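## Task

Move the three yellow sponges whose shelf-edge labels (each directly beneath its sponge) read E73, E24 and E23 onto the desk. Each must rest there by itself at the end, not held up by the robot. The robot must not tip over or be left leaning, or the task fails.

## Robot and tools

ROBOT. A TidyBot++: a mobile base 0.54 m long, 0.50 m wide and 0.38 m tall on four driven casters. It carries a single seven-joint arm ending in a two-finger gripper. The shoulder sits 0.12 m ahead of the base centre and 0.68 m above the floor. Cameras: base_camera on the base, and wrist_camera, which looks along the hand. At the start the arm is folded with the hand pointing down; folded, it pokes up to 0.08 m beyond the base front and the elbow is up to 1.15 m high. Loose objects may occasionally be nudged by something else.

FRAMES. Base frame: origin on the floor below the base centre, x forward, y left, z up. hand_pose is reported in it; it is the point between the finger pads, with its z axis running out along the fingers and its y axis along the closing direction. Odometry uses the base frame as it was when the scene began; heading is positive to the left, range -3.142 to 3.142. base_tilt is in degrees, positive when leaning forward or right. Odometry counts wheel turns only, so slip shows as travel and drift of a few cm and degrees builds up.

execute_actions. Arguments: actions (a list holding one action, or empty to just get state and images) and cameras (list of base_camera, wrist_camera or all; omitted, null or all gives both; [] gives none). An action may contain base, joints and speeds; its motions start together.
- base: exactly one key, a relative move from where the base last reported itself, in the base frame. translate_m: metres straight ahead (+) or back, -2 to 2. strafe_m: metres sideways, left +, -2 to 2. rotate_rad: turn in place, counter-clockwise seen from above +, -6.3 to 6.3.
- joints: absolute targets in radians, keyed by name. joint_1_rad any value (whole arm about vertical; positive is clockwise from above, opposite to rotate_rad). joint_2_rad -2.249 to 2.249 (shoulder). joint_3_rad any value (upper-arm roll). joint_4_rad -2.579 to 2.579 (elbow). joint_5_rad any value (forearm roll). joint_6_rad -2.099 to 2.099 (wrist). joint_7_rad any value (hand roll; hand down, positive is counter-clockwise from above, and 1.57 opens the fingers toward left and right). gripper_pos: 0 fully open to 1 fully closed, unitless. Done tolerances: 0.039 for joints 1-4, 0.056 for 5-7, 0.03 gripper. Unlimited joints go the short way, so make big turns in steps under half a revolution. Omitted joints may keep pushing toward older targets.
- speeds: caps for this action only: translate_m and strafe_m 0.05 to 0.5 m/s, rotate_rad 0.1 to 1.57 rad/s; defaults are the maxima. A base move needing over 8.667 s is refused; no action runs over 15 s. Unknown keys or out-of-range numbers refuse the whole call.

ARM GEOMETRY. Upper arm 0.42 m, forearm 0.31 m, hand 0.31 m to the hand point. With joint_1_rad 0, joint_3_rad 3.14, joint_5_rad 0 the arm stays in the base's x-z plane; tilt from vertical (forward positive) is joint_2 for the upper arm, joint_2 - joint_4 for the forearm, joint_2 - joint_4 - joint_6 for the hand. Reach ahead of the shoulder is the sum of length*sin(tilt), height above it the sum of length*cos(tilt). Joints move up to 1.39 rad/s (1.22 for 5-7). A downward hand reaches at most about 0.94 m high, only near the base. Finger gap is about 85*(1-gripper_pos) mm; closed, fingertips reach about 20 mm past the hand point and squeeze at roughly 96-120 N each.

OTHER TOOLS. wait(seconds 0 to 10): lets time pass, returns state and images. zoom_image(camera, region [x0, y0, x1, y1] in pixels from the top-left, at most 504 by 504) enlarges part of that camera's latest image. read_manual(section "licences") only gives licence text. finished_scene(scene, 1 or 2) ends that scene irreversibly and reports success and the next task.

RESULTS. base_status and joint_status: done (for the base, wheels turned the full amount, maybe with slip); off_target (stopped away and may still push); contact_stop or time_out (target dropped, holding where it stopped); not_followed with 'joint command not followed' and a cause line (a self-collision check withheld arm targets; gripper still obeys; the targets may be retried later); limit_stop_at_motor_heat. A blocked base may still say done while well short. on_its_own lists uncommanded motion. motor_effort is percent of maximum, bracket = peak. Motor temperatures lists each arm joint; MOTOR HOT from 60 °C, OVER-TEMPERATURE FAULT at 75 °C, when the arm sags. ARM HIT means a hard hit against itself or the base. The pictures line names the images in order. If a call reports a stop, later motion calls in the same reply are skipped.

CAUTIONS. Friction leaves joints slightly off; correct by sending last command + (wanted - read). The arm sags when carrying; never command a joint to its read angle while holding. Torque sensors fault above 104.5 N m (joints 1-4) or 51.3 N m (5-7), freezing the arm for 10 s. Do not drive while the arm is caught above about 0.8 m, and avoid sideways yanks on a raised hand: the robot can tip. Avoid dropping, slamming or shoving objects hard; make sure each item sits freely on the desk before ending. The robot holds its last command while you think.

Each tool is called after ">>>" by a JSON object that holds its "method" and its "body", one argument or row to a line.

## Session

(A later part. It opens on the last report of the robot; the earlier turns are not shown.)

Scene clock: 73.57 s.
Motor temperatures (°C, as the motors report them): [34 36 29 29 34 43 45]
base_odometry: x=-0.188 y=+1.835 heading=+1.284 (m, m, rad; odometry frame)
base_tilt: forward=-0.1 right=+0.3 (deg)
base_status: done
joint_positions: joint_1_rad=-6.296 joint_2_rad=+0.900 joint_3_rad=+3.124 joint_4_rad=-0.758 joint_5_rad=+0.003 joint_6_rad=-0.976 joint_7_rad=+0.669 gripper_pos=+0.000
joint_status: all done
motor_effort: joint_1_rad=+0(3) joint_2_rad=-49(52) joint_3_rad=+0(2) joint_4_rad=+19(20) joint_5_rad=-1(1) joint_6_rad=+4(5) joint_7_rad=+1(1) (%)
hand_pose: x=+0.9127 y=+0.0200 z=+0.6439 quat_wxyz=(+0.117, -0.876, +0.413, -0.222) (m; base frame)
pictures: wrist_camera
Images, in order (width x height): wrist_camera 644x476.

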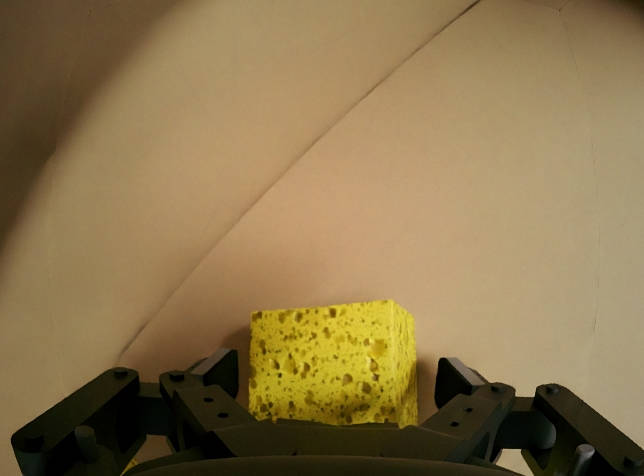

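>>> {"method": "execute_actions", "body": {
  "actions": [
    {"joints":{"gripper_pos":1}}
  ],
  "cameras": []
}}

>>> {"method": "execute_actions", "body": {
  "actions": [
    {"joints":{"joint_2_rad":0.86}}
  ],
  "cameras": ["wrist_camera"]
}}

>>> {"method": "execute_actions", "body": {
  "actions": [
    {"base":{"translate_m":-0.48}}
  ],
  "cameras": []
}}

>>> {"method": "execute_actions", "body": {
  "actions": [
    {"base":{"translate_m":-2.0},"joints":{"joint_1_rad":3.1,"joint_2_rad":0.5,"joint_4_rad":-0.86,"joint_6_rad":-1.11}}
  ],
  "cameras": ["wrist_camera"]
}}

Scene clock: 75.20 s.
Motor temperatures (°C, as the motors report them): [34 36 29 29 34 43 45]
base_odometry: x=-0.188 y=+1.835 heading=+1.284 (m, m, rad; odometry frame)
base_tilt: forward=-0.1 right=+0.2 (deg)
base_status: not commanded
joint_positions: joint_1_rad=-6.296 joint_2_rad=+0.898 joint_3_rad=+3.124 joint_4_rad=-0.755 joint_5_rad=+0.003 joint_6_rad=-0.976 joint_7_rad=+0.669 gripper_pos=+0.346
joint_status: gripper_pos off_target (ended at +0.346, target +1.000)
motor_effort: joint_1_rad=+0(2) joint_2_rad=-47(50) joint_3_rad=+0(1) joint_4_rad=+19(20) joint_5_rad=-1(0) joint_6_rad=+4(4) joint_7_rad=+1(2) (%)
hand_pose: x=+0.9137 y=+0.0201 z=+0.6468 quat_wxyz=(+0.118, -0.875, +0.412, -0.224) (m; base frame)
pictures: none
No camera images: the call's "cameras" was empty. Leave "cameras" out to get every camera's image.

Scene clock: 76.03 s.
Motor temperatures (°C, as the motors report them): [34 36 29 29 34 43 45]
base_odometry: x=-0.188 y=+1.835 heading=+1.284 (m, m, rad; odometry frame)
base_tilt: forward=-0.1 right=+0.3 (deg)
base_status: not commanded
joint_positions: joint_1_rad=-6.296 joint_2_rad=+0.876 joint_3_rad=+3.124 joint_4_rad=-0.755 joint_5_rad=+0.003 joint_6_rad=-0.976 joint_7_rad=+0.669 gripper_pos=+0.347
joint_status: all done
motor_effort: joint_1_rad=+0(0) joint_2_rad=-49(51) joint_3_rad=+0(0) joint_4_rad=+19(20) joint_5_rad=-1(1) joint_6_rad=+4(4) joint_7_rad=+1(1) (%)
hand_pose: x=+0.9142 y=+0.0201 z=+0.6646 quat_wxyz=(+0.123, -0.873, +0.411, -0.234) (m; base frame)
pictures: wrist_camera
Images, in order (width x height): wrist_camera 644x476.

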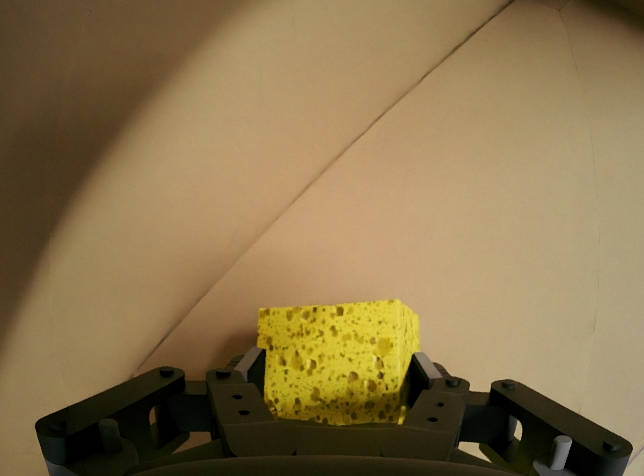

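Scene clock: 78.50 s.
Motor temperatures (°C, as the motors report them): [34 36 29 29 34 43 45]
base_odometry: x=-0.323 y=+1.374 heading=+1.284 (m, m, rad; odometry frame)
base_tilt: forward=-0.1 right=+0.2 (deg)
base_status: done
joint_positions: joint_1_rad=-6.296 joint_2_rad=+0.870 joint_3_rad=+3.124 joint_4_rad=-0.755 joint_5_rad=+0.003 joint_6_rad=-0.973 joint_7_rad=+0.669 gripper_pos=+0.347
joint_status: not commanded
motor_effort: joint_1_rad=+0(5) joint_2_rad=-47(52) joint_3_rad=+0(2) joint_4_rad=+19(21) joint_5_rad=-1(0) joint_6_rad=+4(5) joint_7_rad=+1(1) (%)
hand_pose: x=+0.9150 y=+0.0198 z=+0.6701 quat_wxyz=(+0.125, -0.871, +0.411, -0.238) (m; base frame)
pictures: none
No camera images: the call's "cameras" was empty. Leave "cameras" out to get every camera's image.

Scene clock: 83.87 s.
Motor temperatures (°C, as the motors report them): [34 37 29 29 34 43 45]
base_odometry: x=-0.889 y=-0.544 heading=+1.284 (m, m, rad; odometry frame)
base_tilt: forward=-0.1 right=+0.2 (deg)
base_status: done
joint_positions: joint_1_rad=-3.186 joint_2_rad=+0.518 joint_3_rad=+3.124 joint_4_rad=-0.840 joint_5_rad=+0.003 joint_6_rad=-1.087 joint_7_rad=+0.669 gripper_pos=+0.347
joint_status: all done
motor_effort: joint_1_rad=+0(5) joint_2_rad=-39(51) joint_3_rad=+0(2) joint_4_rad=+20(21) joint_5_rad=-1(2) joint_6_rad=+5(5) joint_7_rad=+1(1) (%)
hand_pose: x=-0.5947 y=-0.0420 z=+0.8751 quat_wxyz=(-0.301, +0.385, +0.858, -0.160) (m; base frame)
pictures: wrist_camera
Images, in order (width x height): wrist_camera 644x476.

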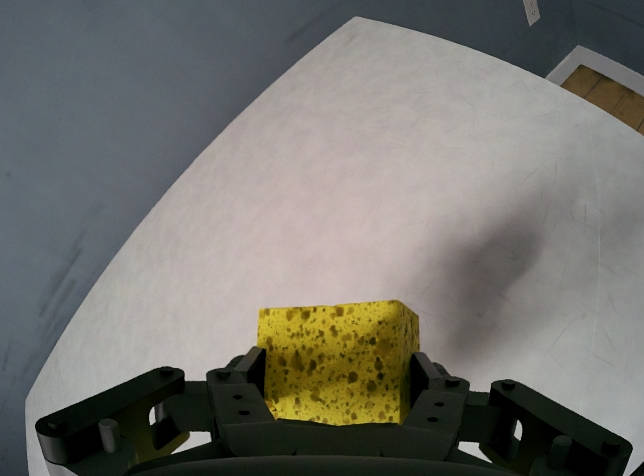

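>>> {"method": "execute_actions", "body": {
  "actions": [
    {"joints":{"joint_2_rad":0.68}}
  ],
  "cameras": ["wrist_camera"]
}}

>>> {"method": "execute_actions", "body": {
  "actions": [
    {"joints":{"gripper_pos":0}}
  ],
  "cameras": []
}}

>>> {"method": "execute_actions", "body": {
  "actions": [
    {"joints":{"joint_2_rad":0.45,"joint_7_rad":1.58}}
  ],
  "cameras": ["wrist_camera"]
}}

>>> {"method": "execute_actions", "body": {
  "actions": [
    {"base":{"translate_m":1.8},"joints":{"joint_1_rad":-0.01}}
  ],
  "cameras": []
}}

>>> {"method": "execute_actions", "body": {
  "actions": [
    {"base":{"strafe_m":-1.8},"joints":{"joint_2_rad":0.6,"joint_4_rad":-1.5,"joint_6_rad":-0.1}}
  ]
}}

Scene clock: 86.00 s.
Motor temperatures (°C, as the motors report them): [34 37 29 29 34 43 45]
base_odometry: x=-0.889 y=-0.544 heading=+1.284 (m, m, rad; odometry frame)
base_tilt: forward=-0.2 right=+0.2 (deg)
base_status: not commanded
joint_positions: joint_1_rad=-3.186 joint_2_rad=+0.673 joint_3_rad=+3.124 joint_4_rad=-0.848 joint_5_rad=+0.003 joint_6_rad=-1.087 joint_7_rad=+0.669 gripper_pos=+0.347
joint_status: all done
motor_effort: joint_1_rad=+0(0) joint_2_rad=-43(49) joint_3_rad=+0(0) joint_4_rad=+20(21) joint_5_rad=-1(1) joint_6_rad=+4(5) joint_7_rad=+1(1) (%)
hand_pose: x=-0.6139 y=-0.0429 z=+0.7585 quat_wxyz=(-0.232, +0.396, +0.880, -0.125) (m; base frame)
pictures: wrist_camera
Images, in order (width x height): wrist_camera 644x476.

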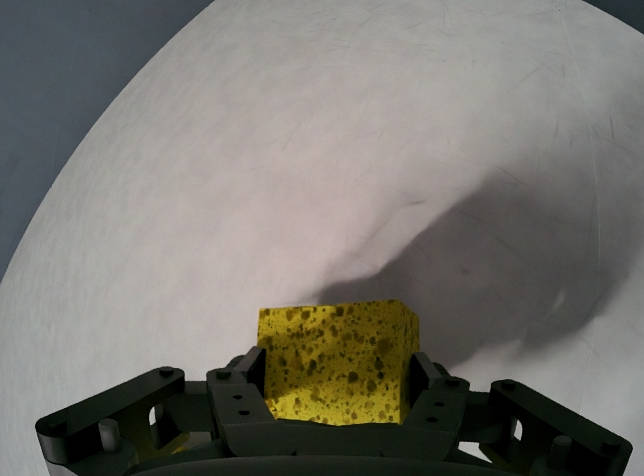

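Scene clock: 87.10 s.
Motor temperatures (°C, as the motors report them): [34 37 29 29 34 43 45]
base_odometry: x=-0.889 y=-0.544 heading=+1.284 (m, m, rad; odometry frame)
base_tilt: forward=-0.2 right=+0.3 (deg)
base_status: not commanded
joint_positions: joint_1_rad=-3.186 joint_2_rad=+0.673 joint_3_rad=+3.124 joint_4_rad=-0.848 joint_5_rad=+0.003 joint_6_rad=-1.087 joint_7_rad=+0.669 gripper_pos=+0.000
joint_status: all done
motor_effort: joint_1_rad=+0(0) joint_2_rad=-43(44) joint_3_rad=-1(0) joint_4_rad=+20(19) joint_5_rad=-1(1) joint_6_rad=+4(4) joint_7_rad=+1(1) (%)
hand_pose: x=-0.6139 y=-0.0429 z=+0.7585 quat_wxyz=(-0.232, +0.396, +0.880, -0.125) (m; base frame)
pictures: none
No camera images: the call's "cameras" was empty. Leave "cameras" out to get every camera's image.

Scene clock: 88.47 s.
Motor temperatures (°C, as the motors report them): [34 37 29 29 34 43 45]
base_odometry: x=-0.889 y=-0.544 heading=+1.284 (m, m, rad; odometry frame)
base_tilt: forward=-0.2 right=+0.3 (deg)
base_status: not commanded
joint_positions: joint_1_rad=-3.186 joint_2_rad=+0.447 joint_3_rad=+3.124 joint_4_rad=-0.849 joint_5_rad=+0.003 joint_6_rad=-1.087 joint_7_rad=+1.573 gripper_pos=+0.000
joint_status: all done
motor_effort: joint_1_rad=+1(1) joint_2_rad=-36(46) joint_3_rad=+0(0) joint_4_rad=+20(21) joint_5_rad=-1(1) joint_6_rad=+6(6) joint_7_rad=+1(2) (%)
hand_pose: x=-0.5781 y=-0.0413 z=+0.9206 quat_wxyz=(-0.370, -0.028, +0.929, -0.013) (m; base frame)
pictures: wrist_camera
Images, in order (width x height): wrist_camera 644x476.

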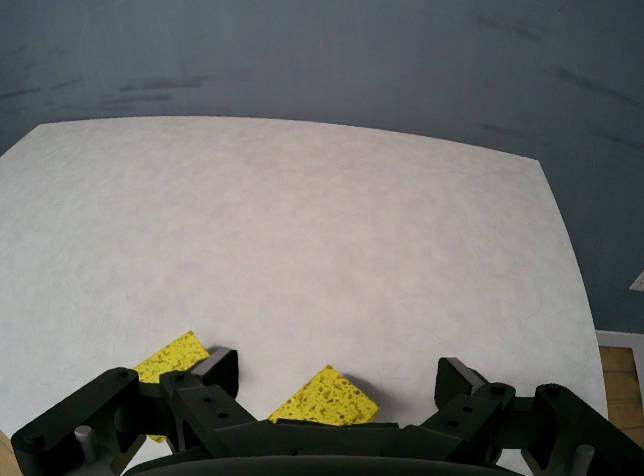

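Scene clock: 93.57 s.
Motor temperatures (°C, as the motors report them): [34 37 29 29 34 43 45]
base_odometry: x=-0.383 y=+1.183 heading=+1.285 (m, m, rad; odometry frame)
base_tilt: forward=-0.1 right=+0.3 (deg)
base_status: done
joint_positions: joint_1_rad=-6.289 joint_2_rad=+0.454 joint_3_rad=+3.124 joint_4_rad=-0.849 joint_5_rad=+0.003 joint_6_rad=-1.089 joint_7_rad=+1.573 gripper_pos=+0.000
joint_status: all done
motor_effort: joint_1_rad=+0(3) joint_2_rad=-37(41) joint_3_rad=+0(2) joint_4_rad=+20(21) joint_5_rad=-1(2) joint_6_rad=+6(6) joint_7_rad=+1(1) (%)
hand_pose: x=+0.8184 y=+0.0141 z=+0.9158 quat_wxyz=(+0.006, -0.930, -0.010, -0.366) (m; base frame)
pictures: none
No camera images: the call's "cameras" was empty. Leave "cameras" out to get every camera's image.

Scene clock: 98.53 s.
Motor temperatures (°C, as the motors report them): [34 37 29 29 34 43 45]
base_odometry: x=+1.345 y=+0.677 heading=+1.286 (m, m, rad; odometry frame)
base_tilt: forward=-0.1 right=+0.3 (deg)
base_status: done
joint_positions: joint_1_rad=-6.290 joint_2_rad=+0.590 joint_3_rad=+3.124 joint_4_rad=-1.483 joint_5_rad=+0.003 joint_6_rad=-0.121 joint_7_rad=+1.573 gripper_pos=+0.000
joint_status: all done
motor_effort: joint_1_rad=+0(4) joint_2_rad=-40(43) joint_3_rad=+0(2) joint_4_rad=+19(21) joint_5_rad=-1(0) joint_6_rad=+7(7) joint_7_rad=+1(1) (%)
hand_pose: x=+0.8812 y=+0.0175 z=+0.6988 quat_wxyz=(+0.008, -0.890, -0.009, -0.457) (m; base frame)
pictures: base_camera, wrist_camera
Images, in order (width x height): base_camera 644x364, wrist_camera 644x476.

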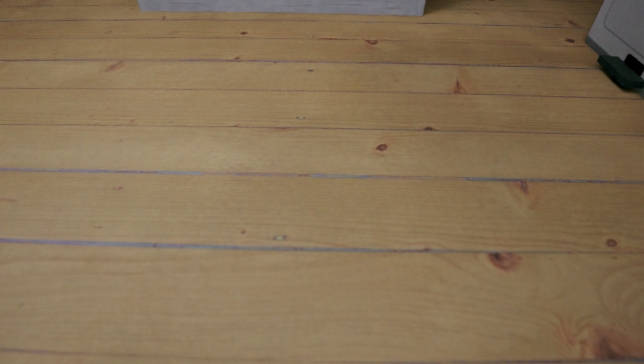

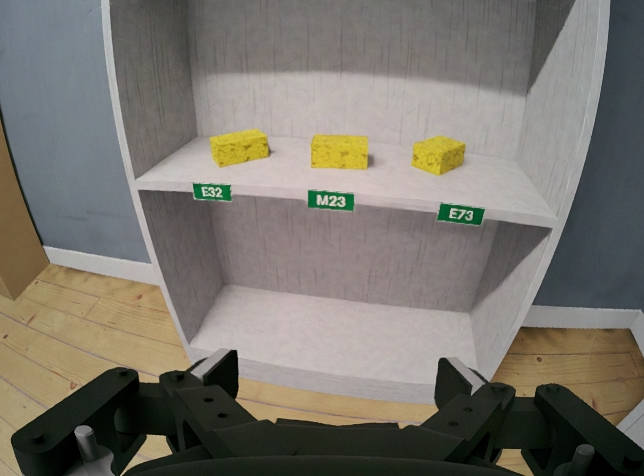

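>>> {"method": "execute_actions", "body": {
  "actions": [
    {"base":{"strafe_m":-0.2},"joints":{"joint_2_rad":1.01,"joint_4_rad":-0.55,"joint_6_rad":-1.2}}
  ],
  "cameras": []
}}

>>> {"method": "execute_actions", "body": {
  "actions": [
    {"base":{"translate_m":0.36}}
  ]
}}

Scene clock: 101.30 s.
Motor temperatures (°C, as the motors report them): [34 37 29 29 34 43 45]
base_odometry: x=+1.537 y=+0.621 heading=+1.286 (m, m, rad; odometry frame)
base_tilt: forward=-0.1 right=+0.2 (deg)
base_status: done
joint_positions: joint_1_rad=-6.286 joint_2_rad=+0.990 joint_3_rad=+3.123 joint_4_rad=-0.571 joint_5_rad=+0.003 joint_6_rad=-1.179 joint_7_rad=+1.573 gripper_pos=+0.000
joint_status: all done
motor_effort: joint_1_rad=+1(3) joint_2_rad=-51(50) joint_3_rad=+0(2) joint_4_rad=+19(20) joint_5_rad=-1(1) joint_6_rad=+3(8) joint_7_rad=+1(1) (%)
hand_pose: x=+0.9068 y=+0.0119 z=+0.6293 quat_wxyz=(+0.007, -0.980, -0.006, -0.200) (m; base frame)
pictures: none
No camera images: the call's "cameras" was empty. Leave "cameras" out to get every camera's image.

Scene clock: 103.37 s.
Motor temperatures (°C, as the motors report them): [34 37 29 29 34 43 45]
base_odometry: x=+1.638 y=+0.966 heading=+1.285 (m, m, rad; odometry frame)
base_tilt: forward=-0.2 right=+0.2 (deg)
base_status: done
joint_positions: joint_1_rad=-6.286 joint_2_rad=+0.997 joint_3_rad=+3.123 joint_4_rad=-0.567 joint_5_rad=+0.003 joint_6_rad=-1.181 joint_7_rad=+1.573 gripper_pos=+0.000
joint_status: not commanded
motor_effort: joint_1_rad=+0(1) joint_2_rad=-51(54) joint_3_rad=-1(1) joint_4_rad=+19(20) joint_5_rad=-1(1) joint_6_rad=+3(4) joint_7_rad=+1(1) (%)
hand_pose: x=+0.9066 y=+0.0119 z=+0.6251 quat_wxyz=(+0.007, -0.980, -0.006, -0.197) (m; base frame)
pictures: base_camera, wrist_camera
Images, in order (width x height): base_camera 644x364, wrist_camera 644x476.

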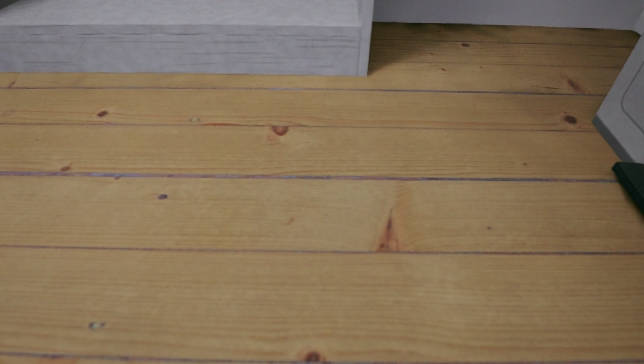

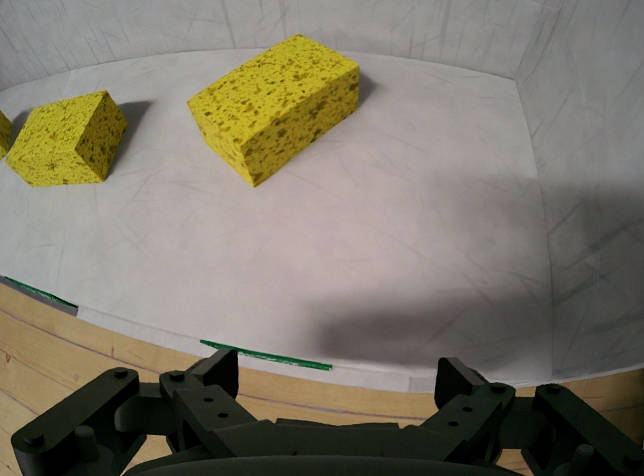

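>>> {"method": "execute_actions", "body": {
  "actions": [
    {"base":{"strafe_m":0.045},"speeds":{"strafe_m":0.08},"joints":{"joint_2_rad":0.97,"joint_7_rad":0.7}}
  ],
  "cameras": []
}}

>>> {"method": "execute_actions", "body": {
  "actions": [
    {"base":{"translate_m":0.13},"speeds":{"translate_m":0.08}}
  ],
  "cameras": ["wrist_camera"]
}}

Scene clock: 105.13 s.
Motor temperatures (°C, as the motors report them): [34 37 29 29 34 43 45]
base_odometry: x=+1.595 y=+0.979 heading=+1.285 (m, m, rad; odometry frame)
base_tilt: forward=-0.2 right=+0.3 (deg)
base_status: done
joint_positions: joint_1_rad=-6.292 joint_2_rad=+0.989 joint_3_rad=+3.123 joint_4_rad=-0.567 joint_5_rad=+0.003 joint_6_rad=-1.181 joint_7_rad=+0.699 gripper_pos=+0.000
joint_status: all done
motor_effort: joint_1_rad=+0(4) joint_2_rad=-51(51) joint_3_rad=+0(2) joint_4_rad=+19(19) joint_5_rad=-1(2) joint_6_rad=+3(3) joint_7_rad=+1(2) (%)
hand_pose: x=+0.9069 y=+0.0164 z=+0.6316 quat_wxyz=(+0.092, -0.891, +0.406, -0.178) (m; base frame)
pictures: none
No camera images: the call's "cameras" was empty. Leave "cameras" out to get every camera's image.

Scene clock: 107.30 s.
Motor temperatures (°C, as the motors report them): [34 37 29 29 34 43 45]
base_odometry: x=+1.632 y=+1.104 heading=+1.285 (m, m, rad; odometry frame)
base_tilt: forward=-0.1 right=+0.2 (deg)
base_status: done
joint_positions: joint_1_rad=-6.292 joint_2_rad=+0.985 joint_3_rad=+3.123 joint_4_rad=-0.567 joint_5_rad=+0.003 joint_6_rad=-1.182 joint_7_rad=+0.699 gripper_pos=+0.000
joint_status: not commanded
motor_effort: joint_1_rad=+0(1) joint_2_rad=-50(53) joint_3_rad=+0(1) joint_4_rad=+19(20) joint_5_rad=-1(1) joint_6_rad=+3(4) joint_7_rad=+1(1) (%)
hand_pose: x=+0.9070 y=+0.0164 z=+0.6346 quat_wxyz=(+0.093, -0.891, +0.406, -0.180) (m; base frame)
pictures: wrist_camera
Images, in order (width x height): wrist_camera 644x476.

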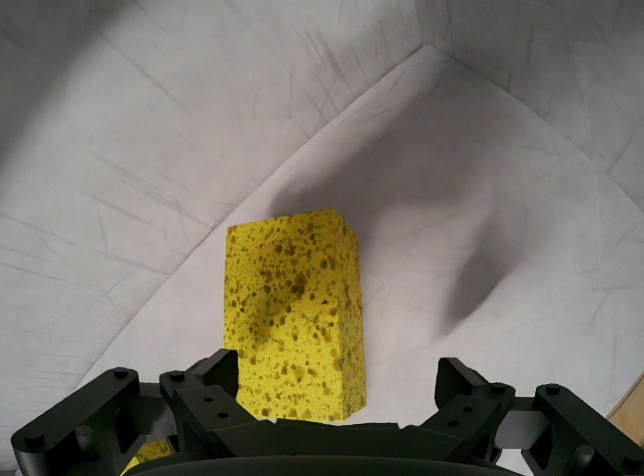

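>>> {"method": "execute_actions", "body": {
  "actions": [
    {"base":{"translate_m":0.035},"speeds":{"translate_m":0.05},"joints":{"joint_7_rad":0.76}}
  ],
  "cameras": ["wrist_camera"]
}}

>>> {"method": "execute_actions", "body": {
  "actions": [
    {"base":{"translate_m":0.01},"speeds":{"translate_m":0.05},"joints":{"joint_2_rad":1.04,"joint_6_rad":-1.13}}
  ],
  "cameras": ["wrist_camera"]
}}

Scene clock: 108.80 s.
Motor temperatures (°C, as the motors report them): [34 37 29 29 34 43 45]
base_odometry: x=+1.641 y=+1.138 heading=+1.286 (m, m, rad; odometry frame)
base_tilt: forward=-0.1 right=+0.2 (deg)
base_status: done
joint_positions: joint_1_rad=-6.292 joint_2_rad=+0.984 joint_3_rad=+3.123 joint_4_rad=-0.567 joint_5_rad=+0.003 joint_6_rad=-1.182 joint_7_rad=+0.743 gripper_pos=+0.000
joint_status: all done
motor_effort: joint_1_rad=+0(5) joint_2_rad=-50(53) joint_3_rad=-1(2) joint_4_rad=+19(20) joint_5_rad=-1(0) joint_6_rad=+3(4) joint_7_rad=+1(1) (%)
hand_pose: x=+0.9070 y=+0.0165 z=+0.6355 quat_wxyz=(+0.089, -0.900, +0.386, -0.182) (m; base frame)
pictures: wrist_camera
Images, in order (width x height): wrist_camera 644x476.

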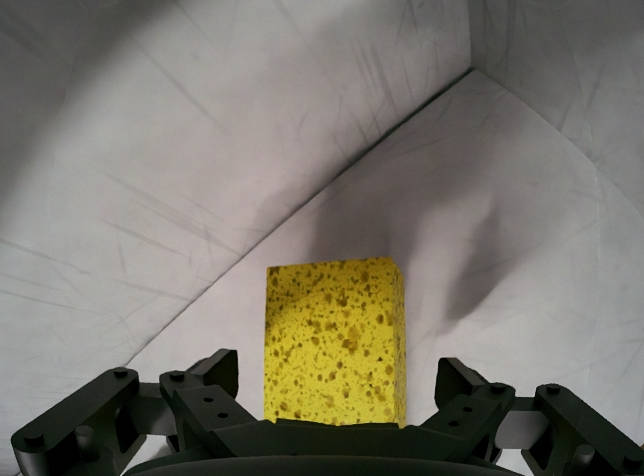

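Scene clock: 109.73 s.
Motor temperatures (°C, as the motors report them): [34 37 29 29 34 43 45]
base_odometry: x=+1.644 y=+1.148 heading=+1.286 (m, m, rad; odometry frame)
base_tilt: forward=-0.1 right=+0.3 (deg)
base_status: done
joint_positions: joint_1_rad=-6.292 joint_2_rad=+1.034 joint_3_rad=+3.123 joint_4_rad=-0.563 joint_5_rad=+0.003 joint_6_rad=-1.152 joint_7_rad=+0.743 gripper_pos=+0.000
joint_status: all done
motor_effort: joint_1_rad=+0(4) joint_2_rad=-50(54) joint_3_rad=+0(1) joint_4_rad=+19(20) joint_5_rad=-1(0) joint_6_rad=+3(4) joint_7_rad=+1(1) (%)
hand_pose: x=+0.9137 y=+0.0166 z=+0.6013 quat_wxyz=(+0.086, -0.901, +0.387, -0.175) (m; base frame)
pictures: wrist_camera
Images, in order (width x height): wrist_camera 644x476.

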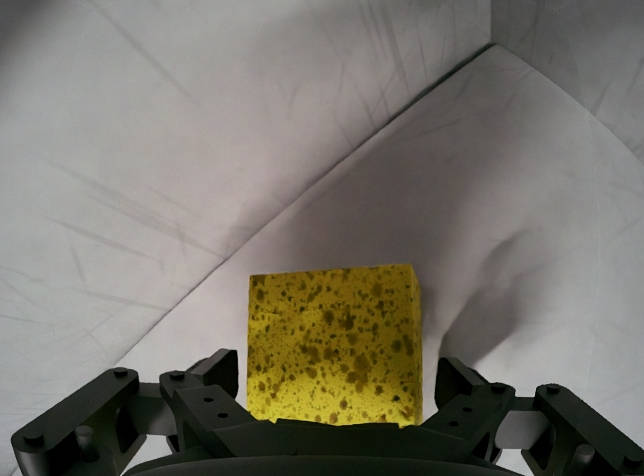

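>>> {"method": "execute_actions", "body": {
  "actions": [
    {"joints":{"gripper_pos":1,"joint_2_rad":1.05}}
  ],
  "cameras": []
}}

>>> {"method": "execute_actions", "body": {
  "actions": [
    {"joints":{"joint_2_rad":0.995}}
  ],
  "cameras": ["wrist_camera"]
}}

>>> {"method": "execute_actions", "body": {
  "actions": [
    {"base":{"translate_m":-0.7}}
  ],
  "cameras": []
}}

>>> {"method": "execute_actions", "body": {
  "actions": [
    {"base":{"strafe_m":1.5},"joints":{"joint_1_rad":-3.1,"joint_2_rad":0.45,"joint_4_rad":-0.86,"joint_6_rad":-1.11}}
  ],
  "cameras": []
}}

>>> {"method": "execute_actions", "body": {
  "actions": [
    {"base":{"translate_m":-1.35}}
  ],
  "cameras": ["wrist_camera"]
}}

Scene clock: 111.60 s.
Motor temperatures (°C, as the motors report them): [34 37 29 29 34 43 45]
base_odometry: x=+1.644 y=+1.148 heading=+1.286 (m, m, rad; odometry frame)
base_tilt: forward=-0.1 right=+0.2 (deg)
base_status: not commanded
joint_positions: joint_1_rad=-6.292 joint_2_rad=+1.031 joint_3_rad=+3.123 joint_4_rad=-0.555 joint_5_rad=+0.003 joint_6_rad=-1.152 joint_7_rad=+0.743 gripper_pos=+0.346
joint_status: gripper_pos off_target (ended at +0.346, target +1.000); the others done
motor_effort: joint_1_rad=+0(0) joint_2_rad=-48(52) joint_3_rad=+0(1) joint_4_rad=+18(19) joint_5_rad=-1(2) joint_6_rad=+3(3) joint_7_rad=+1(1) (%)
hand_pose: x=+0.9162 y=+0.0166 z=+0.6073 quat_wxyz=(+0.088, -0.900, +0.387, -0.180) (m; base frame)
pictures: none
No camera images: the call's "cameras" was empty. Leave "cameras" out to get every camera's image.

Scene clock: 112.47 s.
Motor temperatures (°C, as the motors report them): [34 38 29 29 34 43 45]
base_odometry: x=+1.644 y=+1.148 heading=+1.286 (m, m, rad; odometry frame)
base_tilt: forward=-0.2 right=+0.3 (deg)
base_status: not commanded
joint_positions: joint_1_rad=-6.292 joint_2_rad=+1.014 joint_3_rad=+3.123 joint_4_rad=-0.555 joint_5_rad=+0.003 joint_6_rad=-1.152 joint_7_rad=+0.743 gripper_pos=+0.346
joint_status: all done
motor_effort: joint_1_rad=+0(0) joint_2_rad=-51(52) joint_3_rad=+0(1) joint_4_rad=+19(19) joint_5_rad=-1(1) joint_6_rad=+3(3) joint_7_rad=+1(1) (%)
hand_pose: x=+0.9174 y=+0.0166 z=+0.6211 quat_wxyz=(+0.092, -0.898, +0.386, -0.188) (m; base frame)
pictures: wrist_camera
Images, in order (width x height): wrist_camera 644x476.

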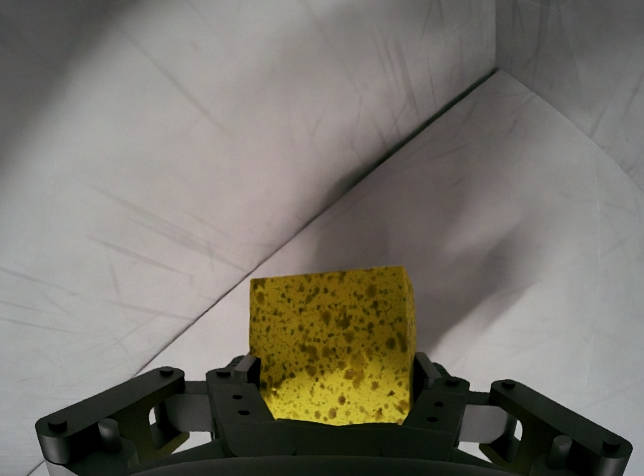

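Scene clock: 115.43 s.
Motor temperatures (°C, as the motors report them): [34 38 29 29 34 43 45]
base_odometry: x=+1.447 y=+0.476 heading=+1.287 (m, m, rad; odometry frame)
base_tilt: forward=-0.1 right=+0.3 (deg)
base_status: done
joint_positions: joint_1_rad=-6.293 joint_2_rad=+1.009 joint_3_rad=+3.123 joint_4_rad=-0.555 joint_5_rad=+0.003 joint_6_rad=-1.149 joint_7_rad=+0.743 gripper_pos=+0.346
joint_status: not commanded
motor_effort: joint_1_rad=+0(5) joint_2_rad=-50(55) joint_3_rad=+0(2) joint_4_rad=+18(21) joint_5_rad=-1(2) joint_6_rad=+3(4) joint_7_rad=+1(1) (%)
hand_pose: x=+0.9186 y=+0.0168 z=+0.6251 quat_wxyz=(+0.093, -0.898, +0.386, -0.191) (m; base frame)
pictures: none
No camera images: the call's "cameras" was empty. Leave "cameras" out to get every camera's image.

Scene clock: 119.93 s.
Motor temperatures (°C, as the motors report them): [34 38 29 29 34 43 45]
base_odometry: x=+0.007 y=+0.896 heading=+1.287 (m, m, rad; odometry frame)
base_tilt: forward=-0.1 right=+0.3 (deg)
base_status: done
joint_positions: joint_1_rad=-9.373 joint_2_rad=+0.471 joint_3_rad=+3.123 joint_4_rad=-0.838 joint_5_rad=+0.003 joint_6_rad=-1.133 joint_7_rad=+0.743 gripper_pos=+0.346
joint_status: all done
motor_effort: joint_1_rad=+0(6) joint_2_rad=-37(52) joint_3_rad=+0(3) joint_4_rad=+20(20) joint_5_rad=-1(3) joint_6_rad=+5(5) joint_7_rad=+1(1) (%)
hand_pose: x=-0.5753 y=+0.0255 z=+0.8997 quat_wxyz=(+0.315, -0.394, -0.853, +0.135) (m; base frame)
pictures: none
No camera images: the call's "cameras" was empty. Leave "cameras" out to get every camera's image.

Scene clock: 124.00 s.
Motor temperatures (°C, as the motors report them): [34 38 29 29 34 43 45]
base_odometry: x=-0.373 y=-0.400 heading=+1.286 (m, m, rad; odometry frame)
base_tilt: forward=-0.2 right=+0.2 (deg)
base_status: done
joint_positions: joint_1_rad=-9.373 joint_2_rad=+0.460 joint_3_rad=+3.123 joint_4_rad=-0.842 joint_5_rad=+0.003 joint_6_rad=-1.130 joint_7_rad=+0.743 gripper_pos=+0.346
joint_status: not commanded
motor_effort: joint_1_rad=+1(1) joint_2_rad=-36(39) joint_3_rad=+0(0) joint_4_rad=+20(21) joint_5_rad=-1(1) joint_6_rad=+5(6) joint_7_rad=+1(1) (%)
hand_pose: x=-0.5729 y=+0.0254 z=+0.9068 quat_wxyz=(+0.320, -0.393, -0.851, +0.137) (m; base frame)
pictures: wrist_camera
Images, in order (width x height): wrist_camera 644x476.

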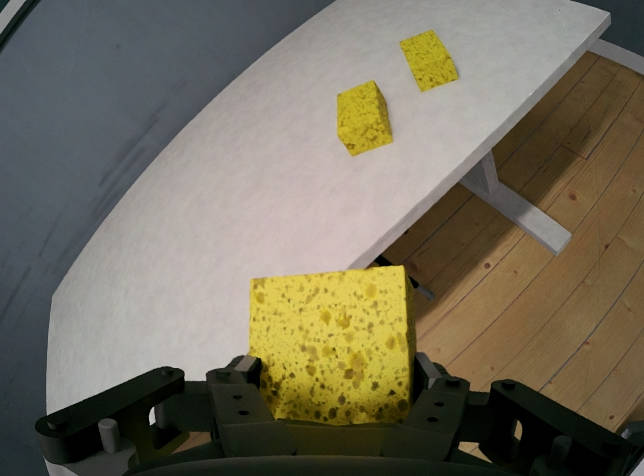

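>>> {"method": "execute_actions", "body": {
  "actions": [
    {"base":{"translate_m":-0.38},"joints":{"joint_6_rad":-1.29}}
  ],
  "cameras": ["wrist_camera"]
}}

>>> {"method": "execute_actions", "body": {
  "actions": [
    {"joints":{"joint_2_rad":0.635}}
  ],
  "cameras": ["wrist_camera"]
}}

Scene clock: 126.60 s.
Motor temperatures (°C, as the motors report them): [34 38 29 29 34 43 45]
base_odometry: x=-0.480 y=-0.764 heading=+1.286 (m, m, rad; odometry frame)
base_tilt: forward=-0.2 right=+0.2 (deg)
base_status: done
joint_positions: joint_1_rad=-9.373 joint_2_rad=+0.458 joint_3_rad=+3.123 joint_4_rad=-0.847 joint_5_rad=+0.003 joint_6_rad=-1.288 joint_7_rad=+0.743 gripper_pos=+0.346
joint_status: all done
motor_effort: joint_1_rad=+0(2) joint_2_rad=-35(40) joint_3_rad=+0(1) joint_4_rad=+19(21) joint_5_rad=-1(2) joint_6_rad=+4(6) joint_7_rad=+1(1) (%)
hand_pose: x=-0.5322 y=+0.0236 z=+0.8767 quat_wxyz=(+0.249, -0.403, -0.874, +0.107) (m; base frame)
pictures: wrist_camera
Images, in order (width x height): wrist_camera 644x476.

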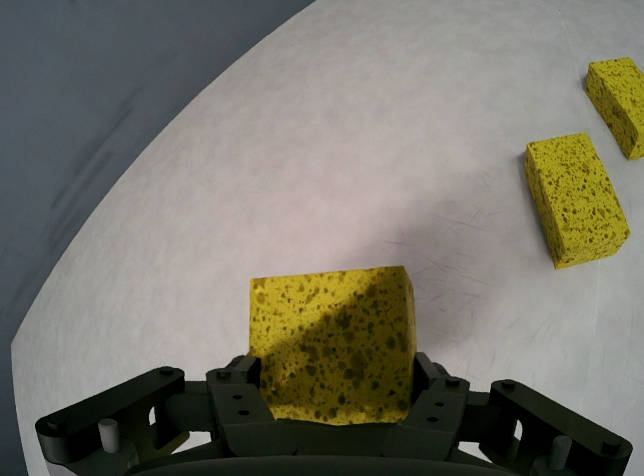

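Scene clock: 128.00 s.
Motor temperatures (°C, as the motors report them): [34 38 29 29 34 43 45]
base_odometry: x=-0.480 y=-0.764 heading=+1.286 (m, m, rad; odometry frame)
base_tilt: forward=-0.2 right=+0.2 (deg)
base_status: not commanded
joint_positions: joint_1_rad=-9.373 joint_2_rad=+0.642 joint_3_rad=+3.123 joint_4_rad=-0.852 joint_5_rad=+0.003 joint_6_rad=-1.288 joint_7_rad=+0.743 gripper_pos=+0.346
joint_status: all done
motor_effort: joint_1_rad=+1(1) joint_2_rad=-40(47) joint_3_rad=+0(0) joint_4_rad=+18(21) joint_5_rad=-1(1) joint_6_rad=+3(4) joint_7_rad=+1(2) (%)
hand_pose: x=-0.5554 y=+0.0248 z=+0.7518 quat_wxyz=(+0.164, -0.413, -0.893, +0.073) (m; base frame)
pictures: wrist_camera
Images, in order (width x height): wrist_camera 644x476.

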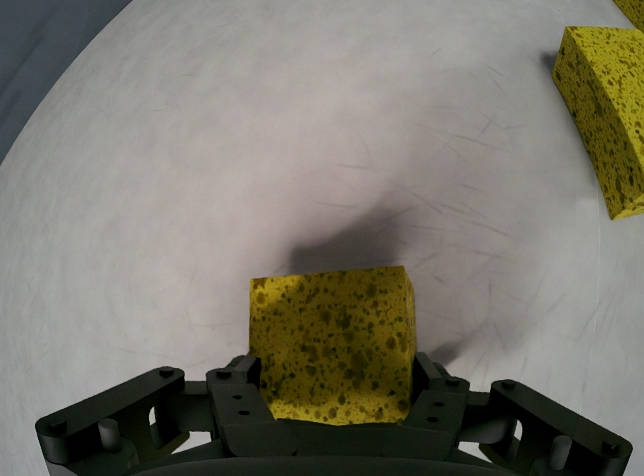

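>>> {"method": "execute_actions", "body": {
  "actions": [
    {"joints":{"gripper_pos":0,"joint_2_rad":0.615}}
  ],
  "cameras": []
}}

>>> {"method": "execute_actions", "body": {
  "actions": [
    {"joints":{"joint_2_rad":0.4}}
  ],
  "cameras": ["wrist_camera"]
}}

Scene clock: 129.37 s.
Motor temperatures (°C, as the motors report them): [34 38 29 29 34 43 45]
base_odometry: x=-0.480 y=-0.764 heading=+1.286 (m, m, rad; odometry frame)
base_tilt: forward=-0.2 right=+0.2 (deg)
base_status: not commanded
joint_positions: joint_1_rad=-9.373 joint_2_rad=+0.631 joint_3_rad=+3.123 joint_4_rad=-0.852 joint_5_rad=+0.003 joint_6_rad=-1.288 joint_7_rad=+0.743 gripper_pos=+0.000
joint_status: all done
motor_effort: joint_1_rad=+0(0) joint_2_rad=-40(44) joint_3_rad=-1(0) joint_4_rad=+18(19) joint_5_rad=-1(1) joint_6_rad=+3(3) joint_7_rad=+1(1) (%)
hand_pose: x=-0.5546 y=+0.0248 z=+0.7588 quat_wxyz=(+0.168, -0.412, -0.892, +0.075) (m; base frame)
pictures: none
No camera images: the call's "cameras" was empty. Leave "cameras" out to get every camera's image.

Scene clock: 130.83 s.
Motor temperatures (°C, as the motors report them): [34 38 29 29 34 43 45]
base_odometry: x=-0.480 y=-0.764 heading=+1.286 (m, m, rad; odometry frame)
base_tilt: forward=-0.1 right=+0.2 (deg)
base_status: not commanded
joint_positions: joint_1_rad=-9.373 joint_2_rad=+0.394 joint_3_rad=+3.123 joint_4_rad=-0.852 joint_5_rad=+0.003 joint_6_rad=-1.288 joint_7_rad=+0.743 gripper_pos=+0.000
joint_status: all done
motor_effort: joint_1_rad=+0(0) joint_2_rad=-34(44) joint_3_rad=+1(0) joint_4_rad=+19(20) joint_5_rad=-1(1) joint_6_rad=+5(4) joint_7_rad=+1(1) (%)
hand_pose: x=-0.5176 y=+0.0229 z=+0.9153 quat_wxyz=(+0.275, -0.400, -0.866, +0.118) (m; base frame)
pictures: wrist_camera
Images, in order (width x height): wrist_camera 644x476.

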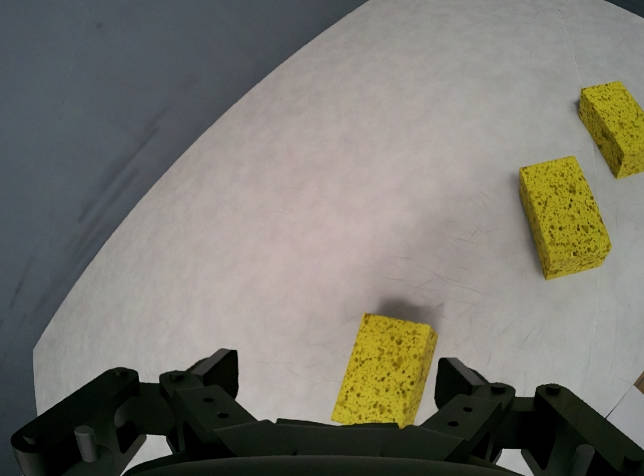

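>>> {"method": "finished_scene", "body": {
  "scene": 2
}}

The scene is finished: the task was done.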